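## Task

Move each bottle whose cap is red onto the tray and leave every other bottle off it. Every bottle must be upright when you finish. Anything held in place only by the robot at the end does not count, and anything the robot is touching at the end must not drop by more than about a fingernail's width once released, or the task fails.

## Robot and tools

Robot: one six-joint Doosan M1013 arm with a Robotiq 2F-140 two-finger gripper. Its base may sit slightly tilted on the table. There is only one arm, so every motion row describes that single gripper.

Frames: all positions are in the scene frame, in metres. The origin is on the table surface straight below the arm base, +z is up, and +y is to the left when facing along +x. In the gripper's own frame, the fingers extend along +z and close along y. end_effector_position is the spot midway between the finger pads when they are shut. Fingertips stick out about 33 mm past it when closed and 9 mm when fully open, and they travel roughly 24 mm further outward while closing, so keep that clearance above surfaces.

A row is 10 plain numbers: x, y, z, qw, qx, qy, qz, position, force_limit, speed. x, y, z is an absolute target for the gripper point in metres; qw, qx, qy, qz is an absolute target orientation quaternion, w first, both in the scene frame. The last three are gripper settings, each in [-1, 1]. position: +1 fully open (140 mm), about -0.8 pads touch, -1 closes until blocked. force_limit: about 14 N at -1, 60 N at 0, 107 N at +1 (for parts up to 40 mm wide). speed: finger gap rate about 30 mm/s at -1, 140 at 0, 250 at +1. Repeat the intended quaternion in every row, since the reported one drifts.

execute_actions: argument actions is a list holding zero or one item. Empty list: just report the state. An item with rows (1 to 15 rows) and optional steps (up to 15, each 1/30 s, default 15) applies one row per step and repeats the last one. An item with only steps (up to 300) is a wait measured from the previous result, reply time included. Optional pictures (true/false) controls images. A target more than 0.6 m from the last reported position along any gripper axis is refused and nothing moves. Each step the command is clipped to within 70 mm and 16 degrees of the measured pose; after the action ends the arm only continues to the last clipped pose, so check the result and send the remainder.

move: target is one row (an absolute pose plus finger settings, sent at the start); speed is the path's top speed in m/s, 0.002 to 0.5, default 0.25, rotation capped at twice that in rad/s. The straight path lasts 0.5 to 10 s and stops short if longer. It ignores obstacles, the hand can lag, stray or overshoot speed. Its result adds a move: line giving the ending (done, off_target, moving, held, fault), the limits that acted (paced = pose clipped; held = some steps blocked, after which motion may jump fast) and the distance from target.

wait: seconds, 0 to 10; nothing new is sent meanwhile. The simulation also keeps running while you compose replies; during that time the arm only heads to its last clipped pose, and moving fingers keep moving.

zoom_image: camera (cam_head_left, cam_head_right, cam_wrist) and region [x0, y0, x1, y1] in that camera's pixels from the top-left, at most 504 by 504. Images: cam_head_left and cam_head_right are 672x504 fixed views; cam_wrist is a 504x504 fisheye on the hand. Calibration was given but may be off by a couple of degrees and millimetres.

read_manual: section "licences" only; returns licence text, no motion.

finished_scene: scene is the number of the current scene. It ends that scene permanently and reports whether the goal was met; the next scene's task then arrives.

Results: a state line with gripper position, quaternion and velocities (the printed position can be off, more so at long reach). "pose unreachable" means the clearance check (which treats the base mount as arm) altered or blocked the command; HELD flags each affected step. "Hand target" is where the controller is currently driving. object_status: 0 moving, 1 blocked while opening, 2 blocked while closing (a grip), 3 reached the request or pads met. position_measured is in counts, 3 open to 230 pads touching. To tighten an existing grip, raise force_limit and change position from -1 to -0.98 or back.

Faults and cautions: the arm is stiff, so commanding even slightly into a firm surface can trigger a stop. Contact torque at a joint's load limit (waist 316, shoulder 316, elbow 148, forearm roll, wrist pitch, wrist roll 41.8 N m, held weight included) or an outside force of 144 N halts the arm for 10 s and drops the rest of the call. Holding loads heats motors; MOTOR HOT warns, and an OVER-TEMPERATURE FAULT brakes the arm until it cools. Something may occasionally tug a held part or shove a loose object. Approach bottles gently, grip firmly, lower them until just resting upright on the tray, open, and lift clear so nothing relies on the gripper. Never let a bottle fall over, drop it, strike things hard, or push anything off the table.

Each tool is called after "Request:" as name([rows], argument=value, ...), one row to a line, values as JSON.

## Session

Request:
execute_actions(actions=[])

Scene clock: 0.00 s of 6400.00 s.
end_effector_position=(+0.6886, -0.1903, +0.2298) position_measured=3 object_status=3 end_effector_quat_wxyz=(+0.027, +0.732, -0.680, +0.036) end_effector_velocity=(+0.000, -0.000, -0.000) end_effector_angular_velocity=(-0.001, -0.000, -0.000)
Joint positions: [-0.233  0.307  1.666 -0.088  1.132  2.823]
Joint velocities: [-0.     0.     0.    -0.001 -0.001  0.001]
Hand target: +0.689, -0.190, +0.230; +0.027, +0.732, -0.680, +0.036
camera_calibration (this result's frames):
cam_wrist: T_world_to_cam=[[-0.990995, -0.125148, 0.0476102, 0.63739], [-0.108822, 0.959943, 0.258201, 0.205085], [-0.0780165, 0.250695, -0.964917, 0.503061], [0, 0, 0, 1]] pos_world=[0.693216, -0.243216, 0.402113]

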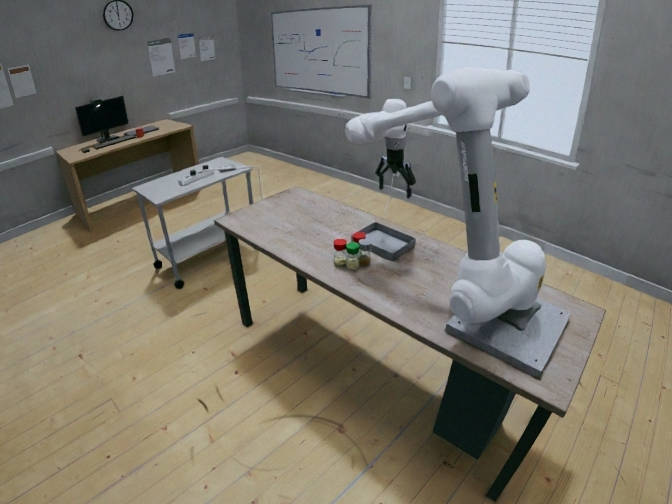

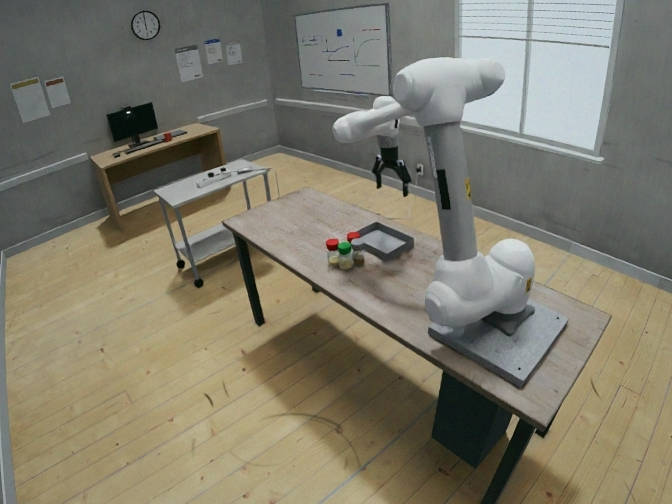

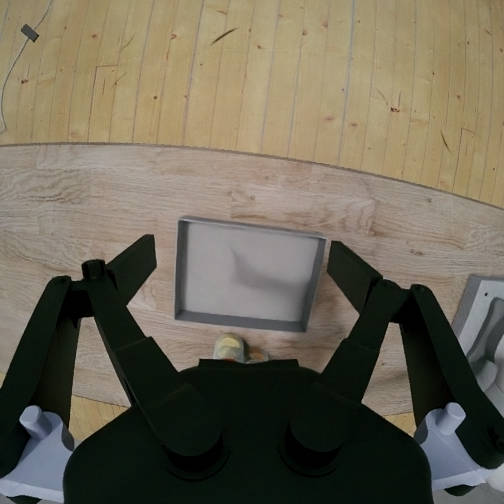

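Request:
zoom_image(camera="cam_head_left", region=[310, 210, 430, 290])

Request:
zoom_image(camera="cam_head_right", region=[310, 210, 430, 290])

Region (310, 210, 430, 290) of cam_head_left's 672x504 image, scaled by 4.200, with more detail than that image has.

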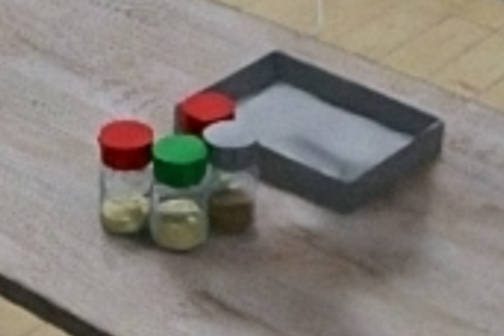

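Region (310, 210, 430, 290) of cam_head_right's 672x504 image, scaled by 4.200, with more detail than that image has.

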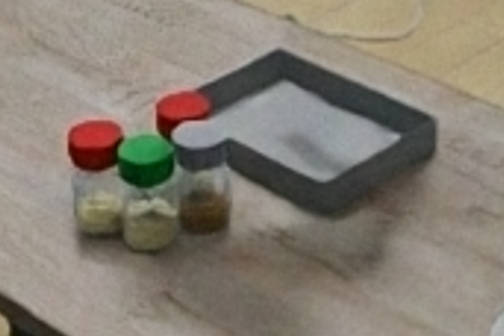

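Request:
move(target=[0.716, 0.152, 0.19, 0, -0.08716, 0.99619, 0, 0.2, 0.2, -0.5], speed=0.35)

Request:
zoom_image(camera="cam_wrist", region=[100, 90, 320, 290])

Scene clock: 55.70 s of 6400.00 s.
end_effector_position=(+0.7159, +0.1521, +0.1900) position_measured=104 object_status=3 end_effector_quat_wxyz=(+0.000, -0.087, +0.996, -0.000) end_effector_velocity=(+0.001, -0.000, +0.000) end_effector_angular_velocity=(-0.000, -0.000, -0.004)
Joint positions: [0.21  0.376 1.643 0.002 1.124 4.698]
Joint velocities: [-0.001  0.    -0.001 -0.     0.     0.003]
Hand target: +0.716, +0.152, +0.190; +0.000, -0.087, +0.996, -0.000
Off the commanded pose: 0.000 m, 0 deg.
After step 90, 50.17 s passed at rest.
move: done
camera_calibration (this result's frames):
cam_wrist: T_world_to_cam=[[-0.229332, 0.971911, 0.0528784, -0.00398551], [0.917753, 0.197816, 0.344381, -0.745772], [0.324247, 0.127507, -0.93734, 0.106449], [0, 0, 0, 1]] pos_world=[0.649004, 0.137826, 0.356819]

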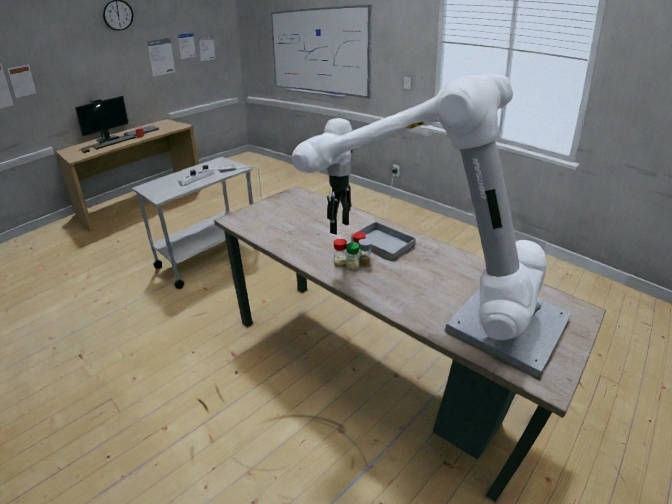

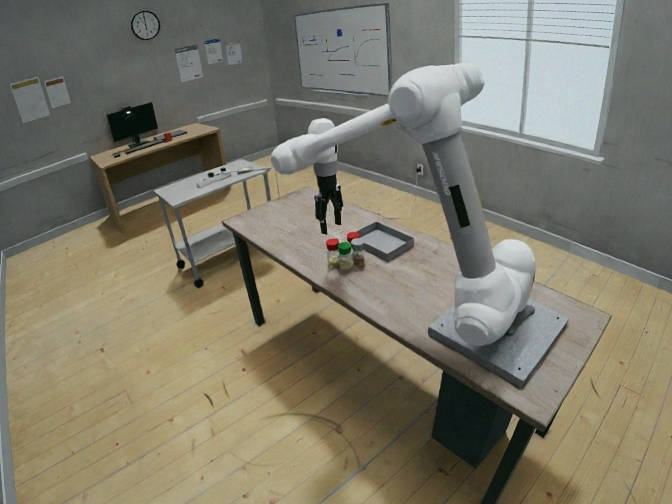

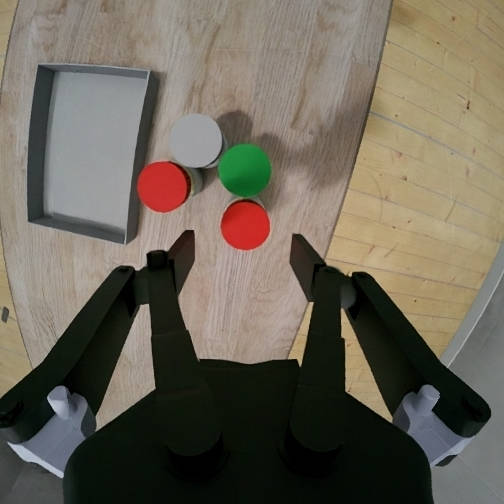

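Region (100, 90, 320, 290) of cam_wrist's 504x504 image, scaled by 2.291, with more detail than that image has; it fills the top 458 rows of this view, and the rest is white.

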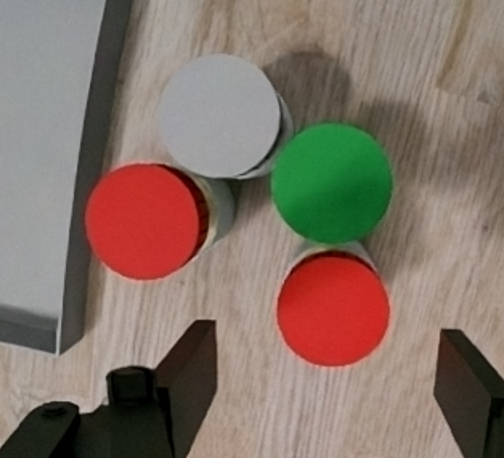

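Request:
zoom_image(camera="cam_wrist", region=[10, 50, 210, 260])

Region (10, 50, 210, 260) of cam_wrist's 504x504 image, scaled by 2.400, with more detail than that image has; it fills the left 480 columns of this view, and the rest is white.

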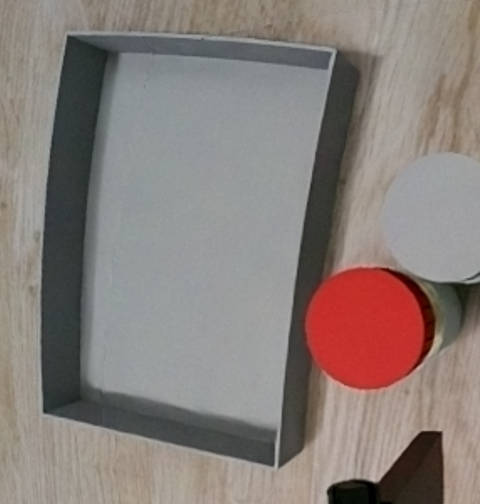

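Request:
move(target=[0.715, 0.1545, 0.08, 0, -0.08716, 0.99619, 0, 0.2, 0.2, -0.5], speed=0.1)

Request:
move(target=[0.715, 0.1545, 0.08, 0, -0.08716, 0.99619, 0, -1, 0.2, -0.4], speed=0.05)

Request:
move(target=[0.716, 0.1545, 0.195, 0, -0.08716, 0.99619, 0, -1, 0.2, -0.4], speed=0.15)

Scene clock: 152.03 s of 6400.00 s.
end_effector_position=(+0.7149, +0.1545, +0.0800) position_measured=104 object_status=3 end_effector_quat_wxyz=(+0.000, -0.087, +0.996, +0.000) end_effector_velocity=(+0.001, +0.000, -0.000) end_effector_angular_velocity=(+0.000, -0.001, +0.000)
Joint positions: [0.213 0.466 1.733 0.002 0.943 4.701]
Joint velocities: [ 0.     0.001 -0.001  0.    -0.001 -0.   ]
Hand target: +0.715, +0.154, +0.080; +0.000, -0.087, +0.996, -0.000
Off the commanded pose: 0.000 m, 0 deg.
After step 90, 91.90 s passed at rest.
move: done
camera_calibration (this result's frames):
cam_wrist: T_world_to_cam=[[-0.229301, 0.971906, 0.0530909, -0.000745799], [0.917804, 0.19773, 0.344295, -0.707442], [0.324125, 0.127674, -0.937359, 0.0035071], [0, 0, 0, 1]] pos_world=[0.647986, 0.140159, 0.246896]

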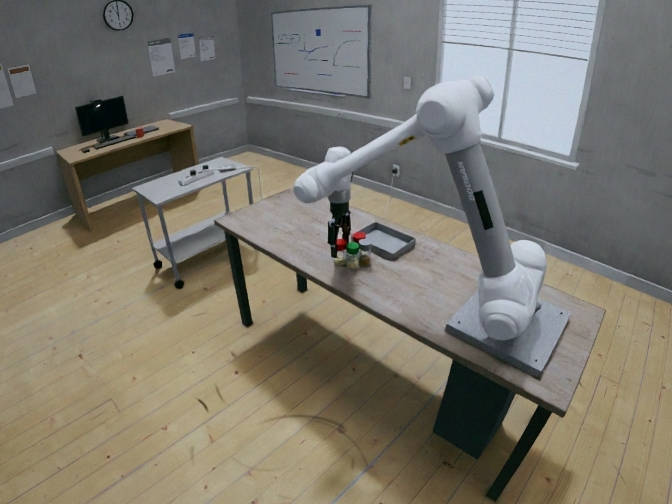

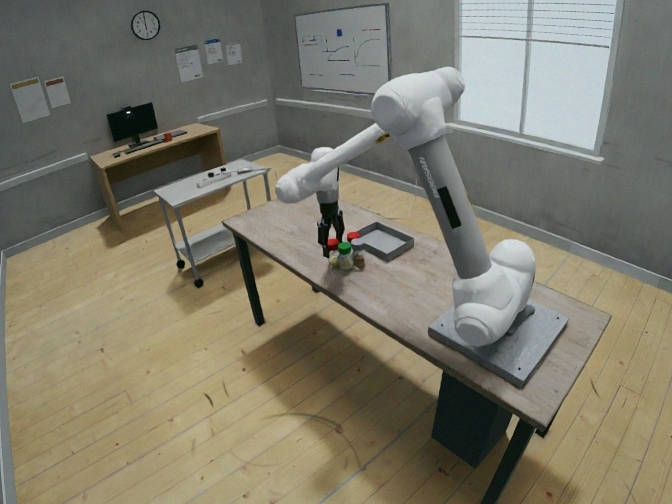

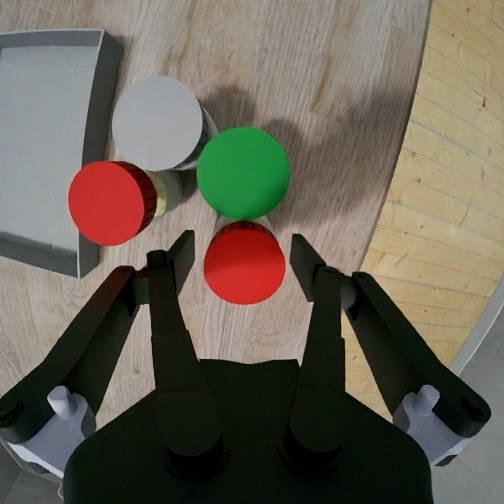

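Scene clock: 152.73 s of 6400.00 s.
end_effector_position=(+0.7150, +0.1545, +0.0800) position_measured=151 object_status=2 end_effector_quat_wxyz=(+0.000, -0.087, +0.996, +0.000) end_effector_velocity=(+0.001, +0.000, +0.001) end_effector_angular_velocity=(+0.000, -0.002, +0.001)
Joint positions: [0.213 0.467 1.733 0.003 0.943 4.701]
Joint velocities: [ 0.     0.    -0.001 -0.    -0.    -0.   ]
Hand target: +0.715, +0.155, +0.080; +0.000, -0.087, +0.996, +0.000
Off the commanded pose: 0.000 m, 0 deg.
move: done
camera_calibration (this result's frames):
cam_wrist: T_world_to_cam=[[-0.229297, 0.971907, 0.0531024, -0.000746926], [0.917795, 0.197717, 0.344326, -0.707574], [0.324153, 0.12769, -0.937347, 0.0034146], [0, 0, 0, 1]] pos_world=[0.64813, 0.14019, 0.246876]

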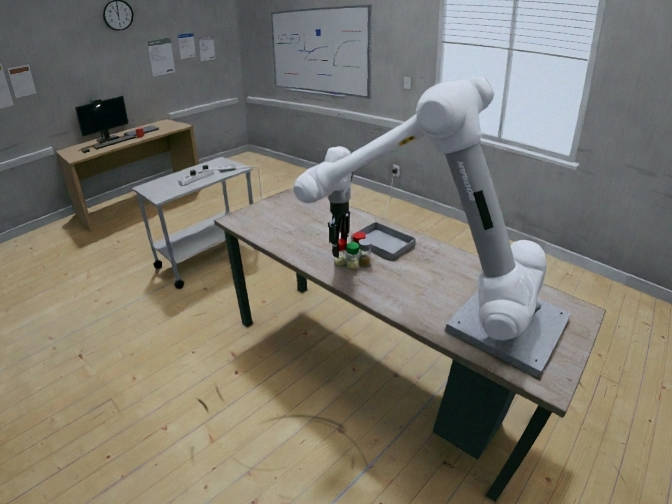

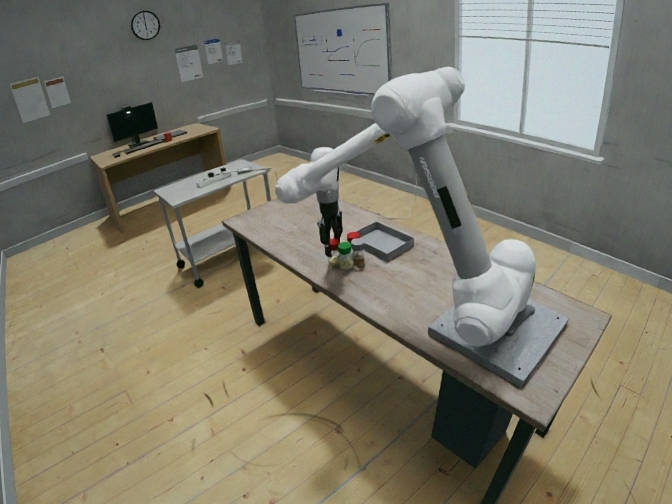

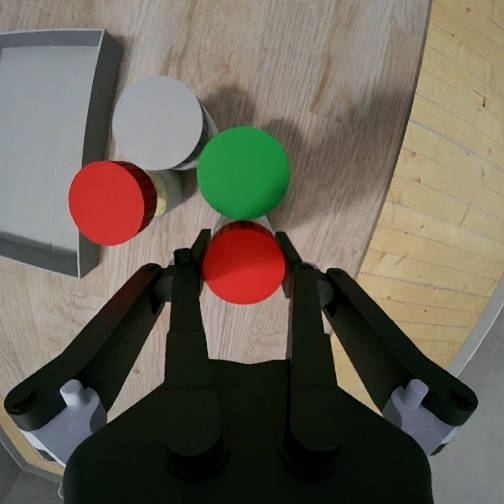

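Scene clock: 153.87 s of 6400.00 s.
end_effector_position=(+0.7161, +0.1545, +0.1950) position_measured=152 object_status=2 end_effector_quat_wxyz=(-0.000, -0.087, +0.996, -0.000) end_effector_velocity=(+0.000, +0.001, +0.001) end_effector_angular_velocity=(+0.001, +0.000, +0.000)
Joint positions: [0.213 0.373 1.636 0.002 1.133 4.701]
Joint velocities: [ 0.001 -0.    -0.001  0.001  0.002 -0.   ]
Hand target: +0.716, +0.155, +0.195; +0.000, -0.087, +0.996, -0.000
Off the commanded pose: 0.000 m, 0 deg.
move: done
camera_calibration (this result's frames):
cam_wrist: T_world_to_cam=[[-0.229276, 0.971914, 0.053072, -0.0066047], [0.917832, 0.197721, 0.344224, -0.74819], [0.324062, 0.127633, -0.937386, 0.110868], [0, 0, 0, 1]] pos_world=[0.64927, 0.140202, 0.361822]

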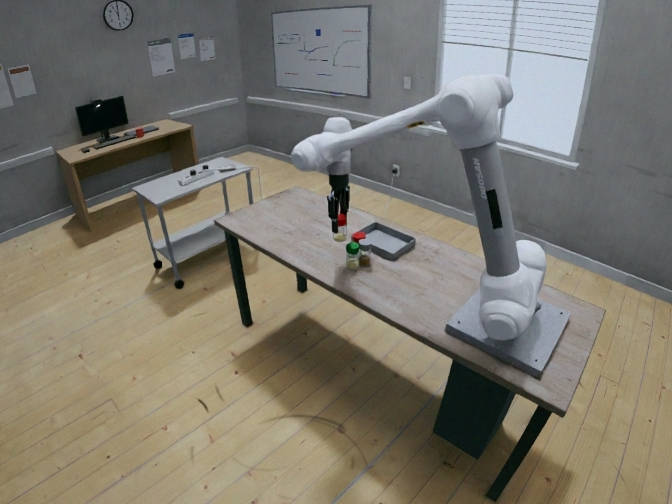

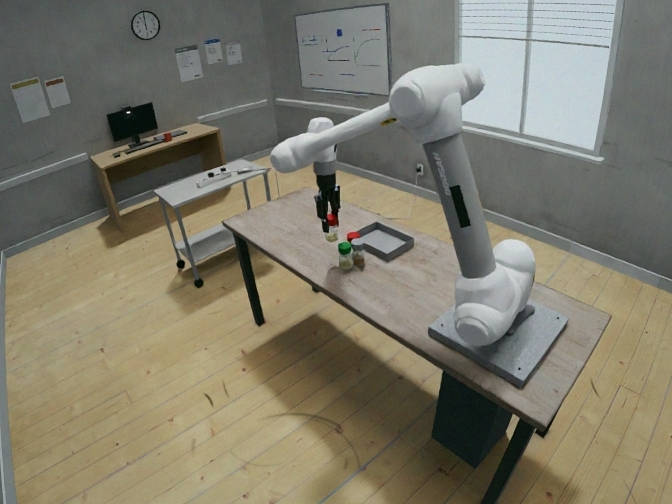

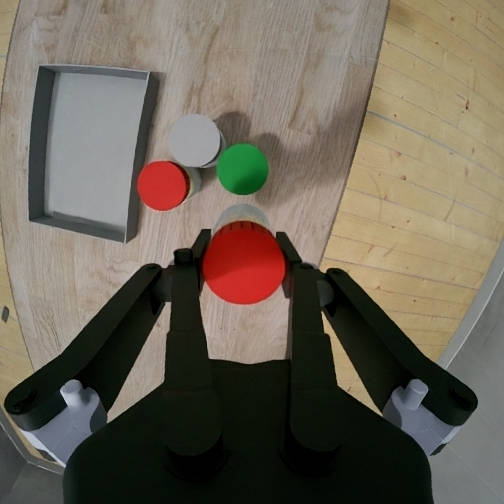

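Request:
move(target=[0.735, -0.1, 0.195, 0, 0, 1, 0, -1, 0.2, -0.4], speed=0.2)

Request:
move(target=[0.735, -0.1, 0.093, 0, 0, 1, 0, -1, 0.2, -0.4], speed=0.12)

Request:
move(target=[0.735, -0.1, 0.084, 0, 0, 1, 0, -1, 0.2, -0.4], speed=0.015)

Request:
zoom_image(camera="cam_wrist", region=[170, 190, 320, 320])

Request:
move(target=[0.735, -0.1, 0.084, 0, 0, 1, 0, 0.2, 0.2, -0.5], speed=0.015)

Request:
zoom_image(camera="cam_wrist", region=[170, 190, 320, 320])

Request:
move(target=[0.735, -0.1, 0.15, 0, 0, 1, 0, 0.2, 0.2, -0.5], speed=0.15)

Request:
move(target=[0.69, 0.056, 0.15, 0, 0.08716, 0.99619, 0, 0.2, 0.2, -0.5], speed=0.2)

Request:
zoom_image(camera="cam_wrist", region=[150, 100, 340, 290])

Scene clock: 174.40 s of 6400.00 s.
end_effector_position=(+0.7350, -0.1001, +0.1950) position_measured=152 object_status=2 end_effector_quat_wxyz=(+0.000, -0.000, +1.000, +0.000) end_effector_velocity=(-0.000, -0.000, +0.000) end_effector_angular_velocity=(+0.001, +0.001, -0.002)
Joint positions: [-0.134  0.388  1.616  0.002  1.139  4.529]
Joint velocities: [-0.001  0.    -0.001  0.     0.002  0.001]
Hand target: +0.735, -0.100, +0.195; -0.000, -0.000, +1.000, +0.000
Off the commanded pose: 0.000 m, 0 deg.
After step 90, 15.87 s passed at rest.
move: done
camera_calibration (this result's frames):
cam_wrist: T_world_to_cam=[[-0.0571112, 0.996947, 0.0532465, 0.121081], [0.938206, 0.035359, 0.344266, -0.746445], [0.341333, 0.0696176, -0.937361, 0.118758], [0, 0, 0, 1]] pos_world=[0.666698, -0.102585, 0.361848]

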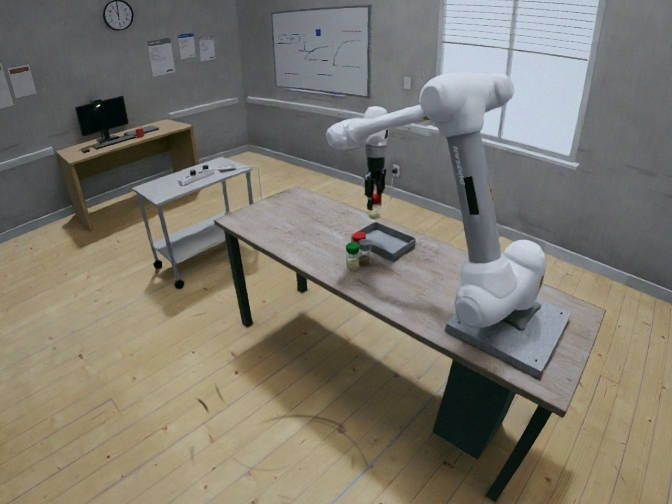

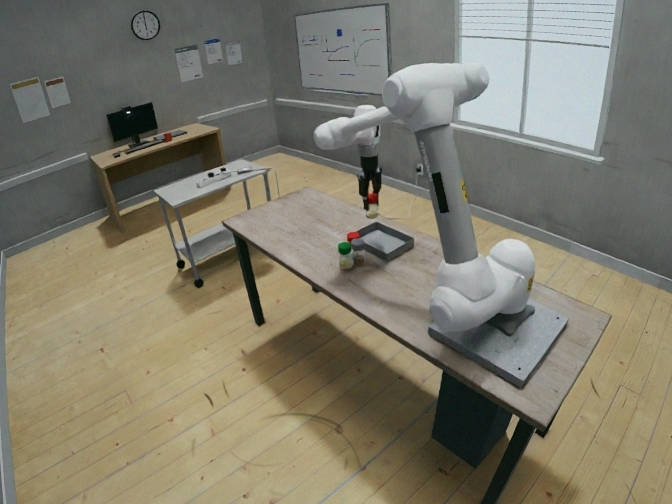

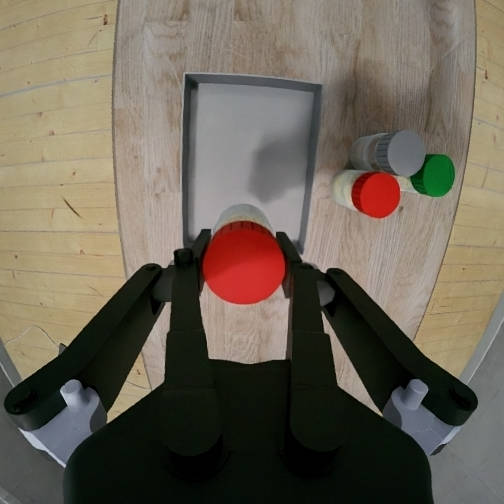

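Scene clock: 175.57 s of 6400.00 s.
end_effector_position=(+0.7349, -0.1000, +0.0931) position_measured=152 object_status=2 end_effector_quat_wxyz=(+0.000, -0.000, +1.000, -0.000) end_effector_velocity=(-0.000, +0.000, -0.000) end_effector_angular_velocity=(+0.000, +0.002, +0.003)
Joint positions: [-0.134  0.469  1.702  0.002  0.972  4.529]
Joint velocities: [ 0.     0.001 -0.001 -0.     0.002 -0.002]
Hand target: +0.735, -0.100, +0.093; -0.000, -0.000, +1.000, +0.000
Off the commanded pose: 0.000 m, 0 deg.
move: done
camera_calibration (this result's frames):
cam_wrist: T_world_to_cam=[[-0.0570678, 0.99696, 0.0530403, 0.126415], [0.938195, 0.0353868, 0.344294, -0.71119], [0.34137, 0.0694102, -0.937363, 0.0232074], [0, 0, 0, 1]] pos_world=[0.666526, -0.102475, 0.259907]

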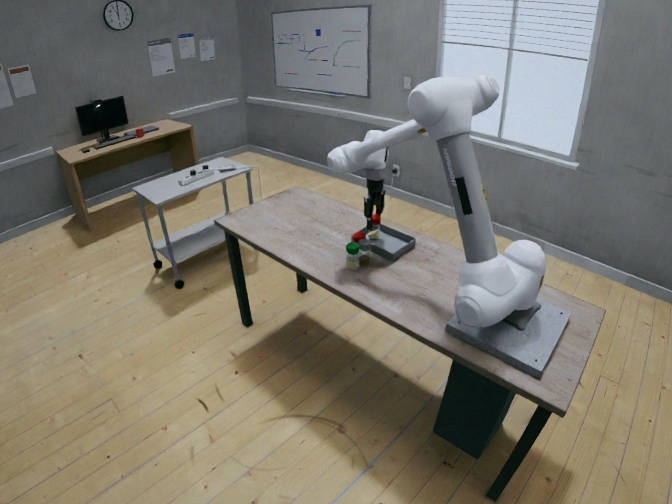

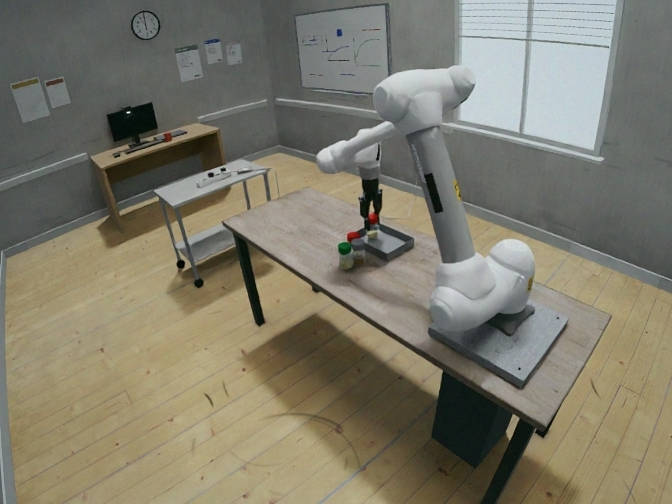

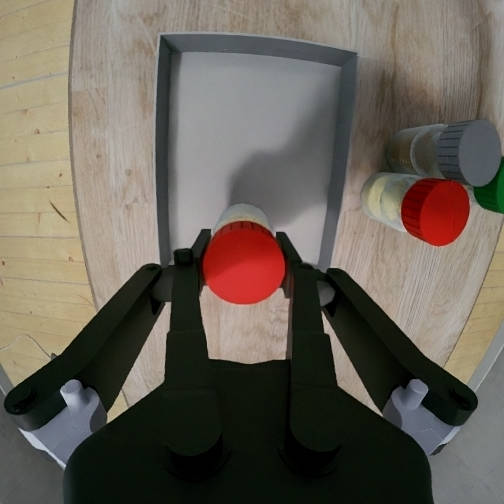

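Scene clock: 176.40 s of 6400.00 s.
end_effector_position=(+0.7350, -0.1000, +0.0840) position_measured=152 object_status=2 end_effector_quat_wxyz=(+0.000, +0.000, +1.000, -0.000) end_effector_velocity=(+0.001, +0.000, +0.000) end_effector_angular_velocity=(+0.000, -0.001, -0.001)
Joint positions: [-0.134  0.477  1.708  0.002  0.958  4.529]
Joint velocities: [ 0.     0.    -0.001  0.001 -0.001  0.   ]
Hand target: +0.735, -0.100, +0.084; -0.000, -0.000, +1.000, +0.000
Off the commanded pose: 0.000 m, 0 deg.
move: done
camera_calibration (this result's frames):
cam_wrist: T_world_to_cam=[[-0.0570277, 0.99696, 0.0530841, 0.126876], [0.938206, 0.035336, 0.344268, -0.708197], [0.341346, 0.0694366, -0.937369, 0.014725], [0, 0, 0, 1]] pos_world=[0.666644, -0.102488, 0.250877]

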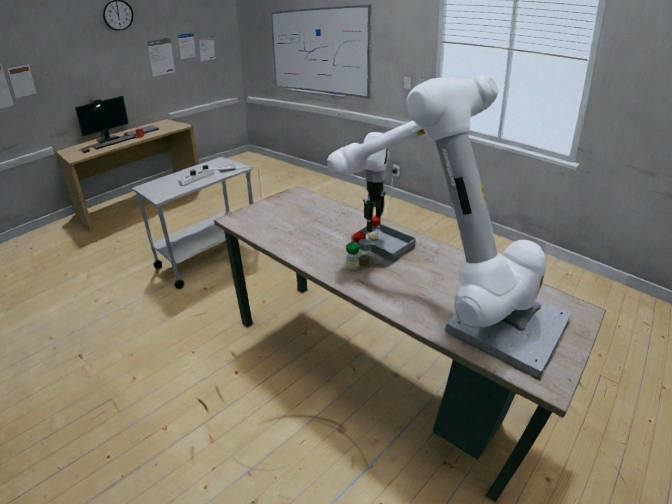

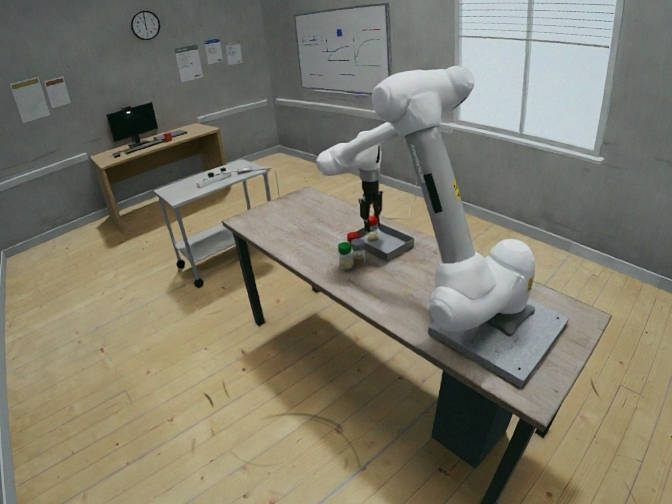

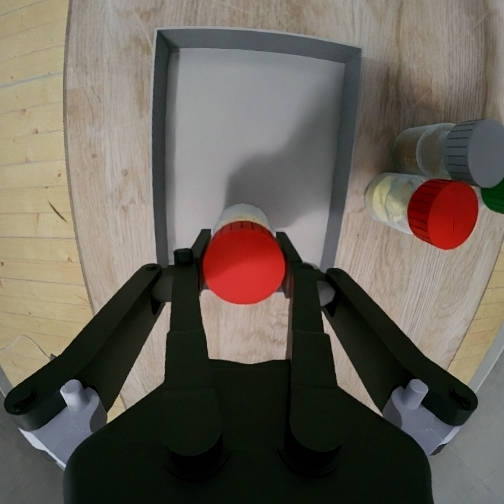

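Region (170, 190, 320, 320) of cam_wrist's 504x504 image, scaled by 3.360, with more detail than that image has; it fills the top 437 rows of this view, and the rest is white.

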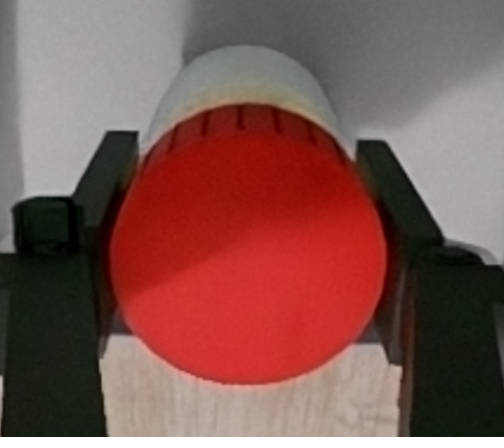

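Scene clock: 177.10 s of 6400.00 s.
end_effector_position=(+0.7350, -0.1000, +0.0840) position_measured=104 object_status=3 end_effector_quat_wxyz=(-0.000, +0.000, +1.000, +0.000) end_effector_velocity=(+0.001, +0.000, +0.000) end_effector_angular_velocity=(+0.001, -0.002, -0.001)
Joint positions: [-0.134  0.477  1.708  0.002  0.958  4.529]
Joint velocities: [-0.     0.    -0.001  0.002 -0.001 -0.001]
Hand target: +0.735, -0.100, +0.084; +0.000, +0.000, +1.000, -0.000
Off the commanded pose: 0.000 m, 0 deg.
move: done
camera_calibration (this result's frames):
cam_wrist: T_world_to_cam=[[-0.0570262, 0.99696, 0.0530944, 0.126872], [0.938217, 0.0353331, 0.34424, -0.708188], [0.341317, 0.0694447, -0.937379, 0.0147203], [0, 0, 0, 1]] pos_world=[0.666644, -0.102486, 0.250849]

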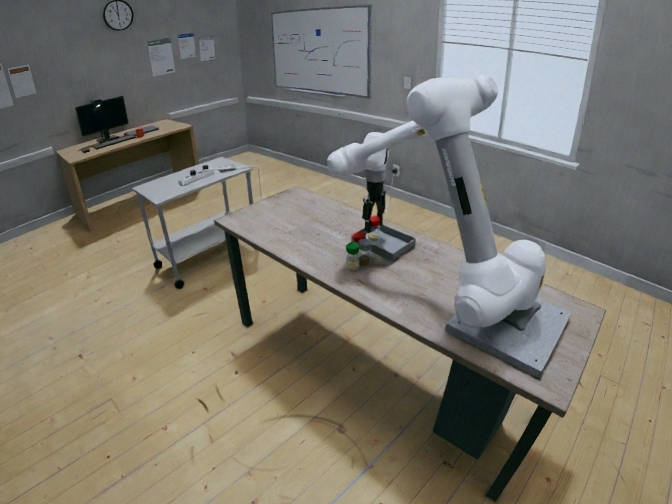

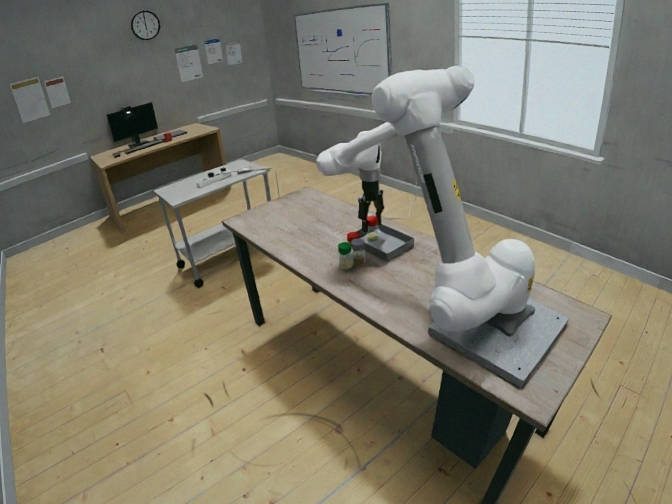

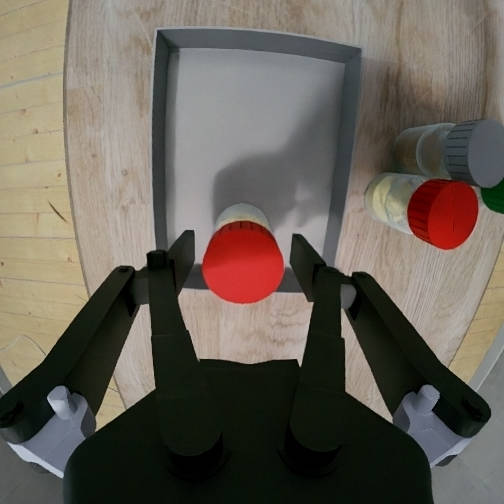

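Region (170, 190, 320, 320) of cam_wrist's 504x504 image, scaled by 3.360, with more detail than that image has; it fills the top 437 rows of this view, and the rest is white.

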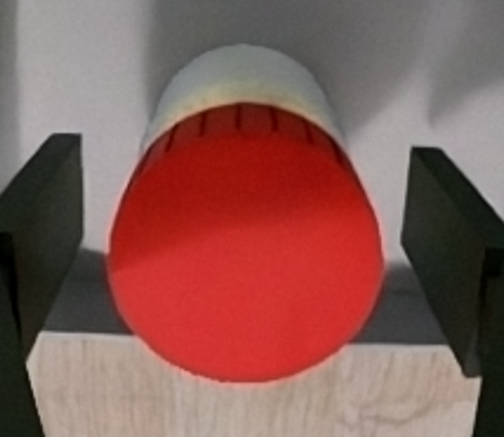

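Scene clock: 177.90 s of 6400.00 s.
end_effector_position=(+0.7351, -0.1000, +0.1499) position_measured=104 object_status=3 end_effector_quat_wxyz=(-0.000, -0.000, +1.000, -0.000) end_effector_velocity=(+0.001, -0.001, +0.001) end_effector_angular_velocity=(+0.000, -0.002, -0.002)
Joint positions: [-0.134  0.421  1.658  0.002  1.065  4.529]
Joint velocities: [-0.001 -0.001 -0.001  0.001 -0.001 -0.   ]
Hand target: +0.735, -0.100, +0.150; +0.000, +0.000, +1.000, -0.000
Off the commanded pose: 0.000 m, 0 deg.
move: done
camera_calibration (this result's frames):
cam_wrist: T_world_to_cam=[[-0.0571262, 0.996955, 0.0530769, 0.123418], [0.938223, 0.0354353, 0.344212, -0.730967], [0.341283, 0.0694615, -0.937391, 0.0765363], [0, 0, 0, 1]] pos_world=[0.66674, -0.102457, 0.316801]

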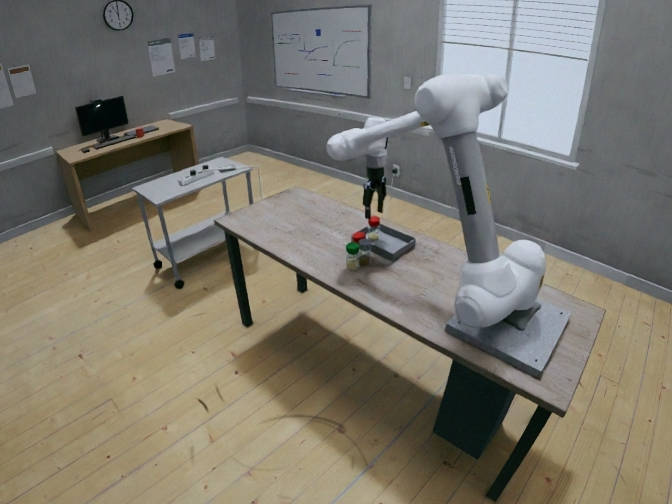

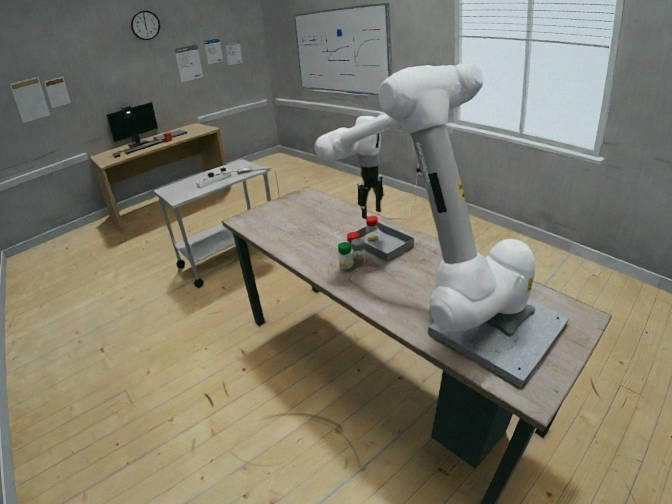

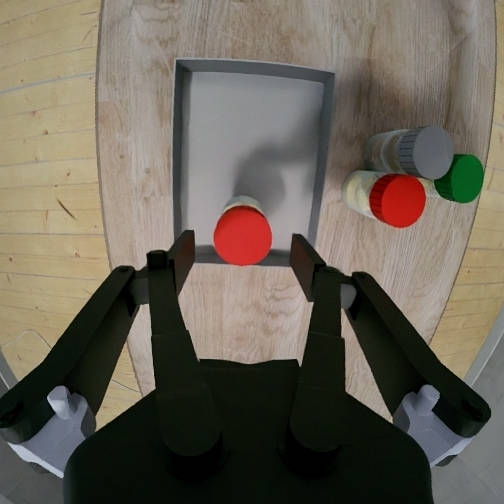

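Scene clock: 179.10 s of 6400.00 s.
end_effector_position=(+0.6900, +0.0560, +0.1501) position_measured=104 object_status=3 end_effector_quat_wxyz=(-0.000, +0.087, +0.996, -0.000) end_effector_velocity=(-0.001, +0.000, -0.000) end_effector_angular_velocity=(-0.001, +0.000, +0.000)
Joint positions: [0.079 0.35  1.761 0.002 1.032 4.916]
Joint velocities: [ 0.001 -0.     0.001 -0.001 -0.001  0.001]
Hand target: +0.690, +0.056, +0.150; +0.000, +0.087, +0.996, -0.000
Off the commanded pose: 0.000 m, 0 deg.
move: done
camera_calibration (this result's frames):
cam_wrist: T_world_to_cam=[[0.116983, 0.991719, 0.0529882, -0.154478], [0.930093, -0.128107, 0.344262, -0.679472], [0.348199, 0.00901123, -0.937377, 0.0798179], [0, 0, 0, 1]] pos_world=[0.622251, 0.0654339, 0.316921]

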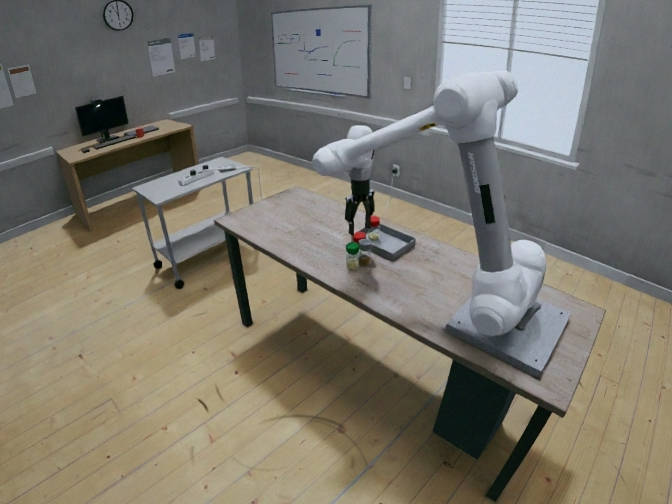

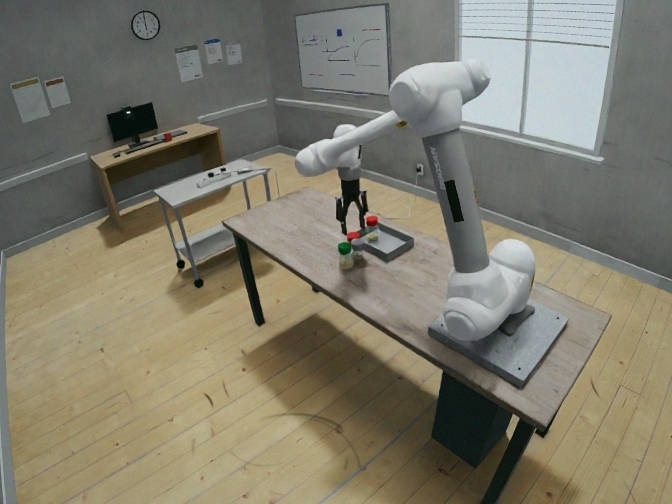

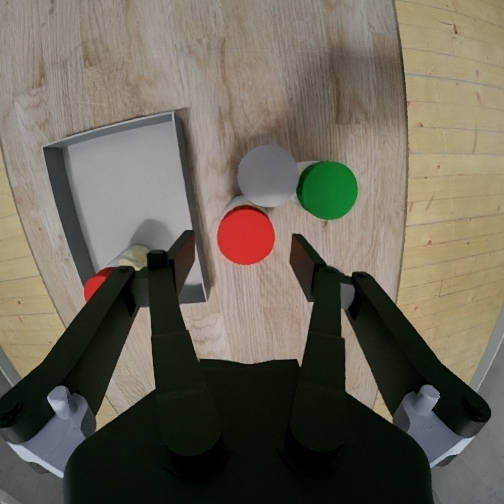

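Region (150, 100, 340, 290) of cam_wrist's 504x504 image, scaled by 2.653, with more detail than that image has.

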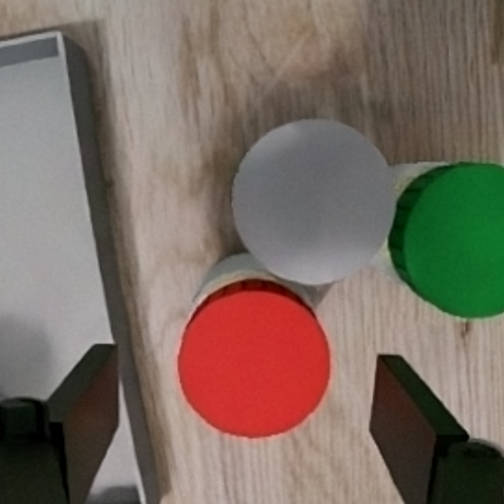

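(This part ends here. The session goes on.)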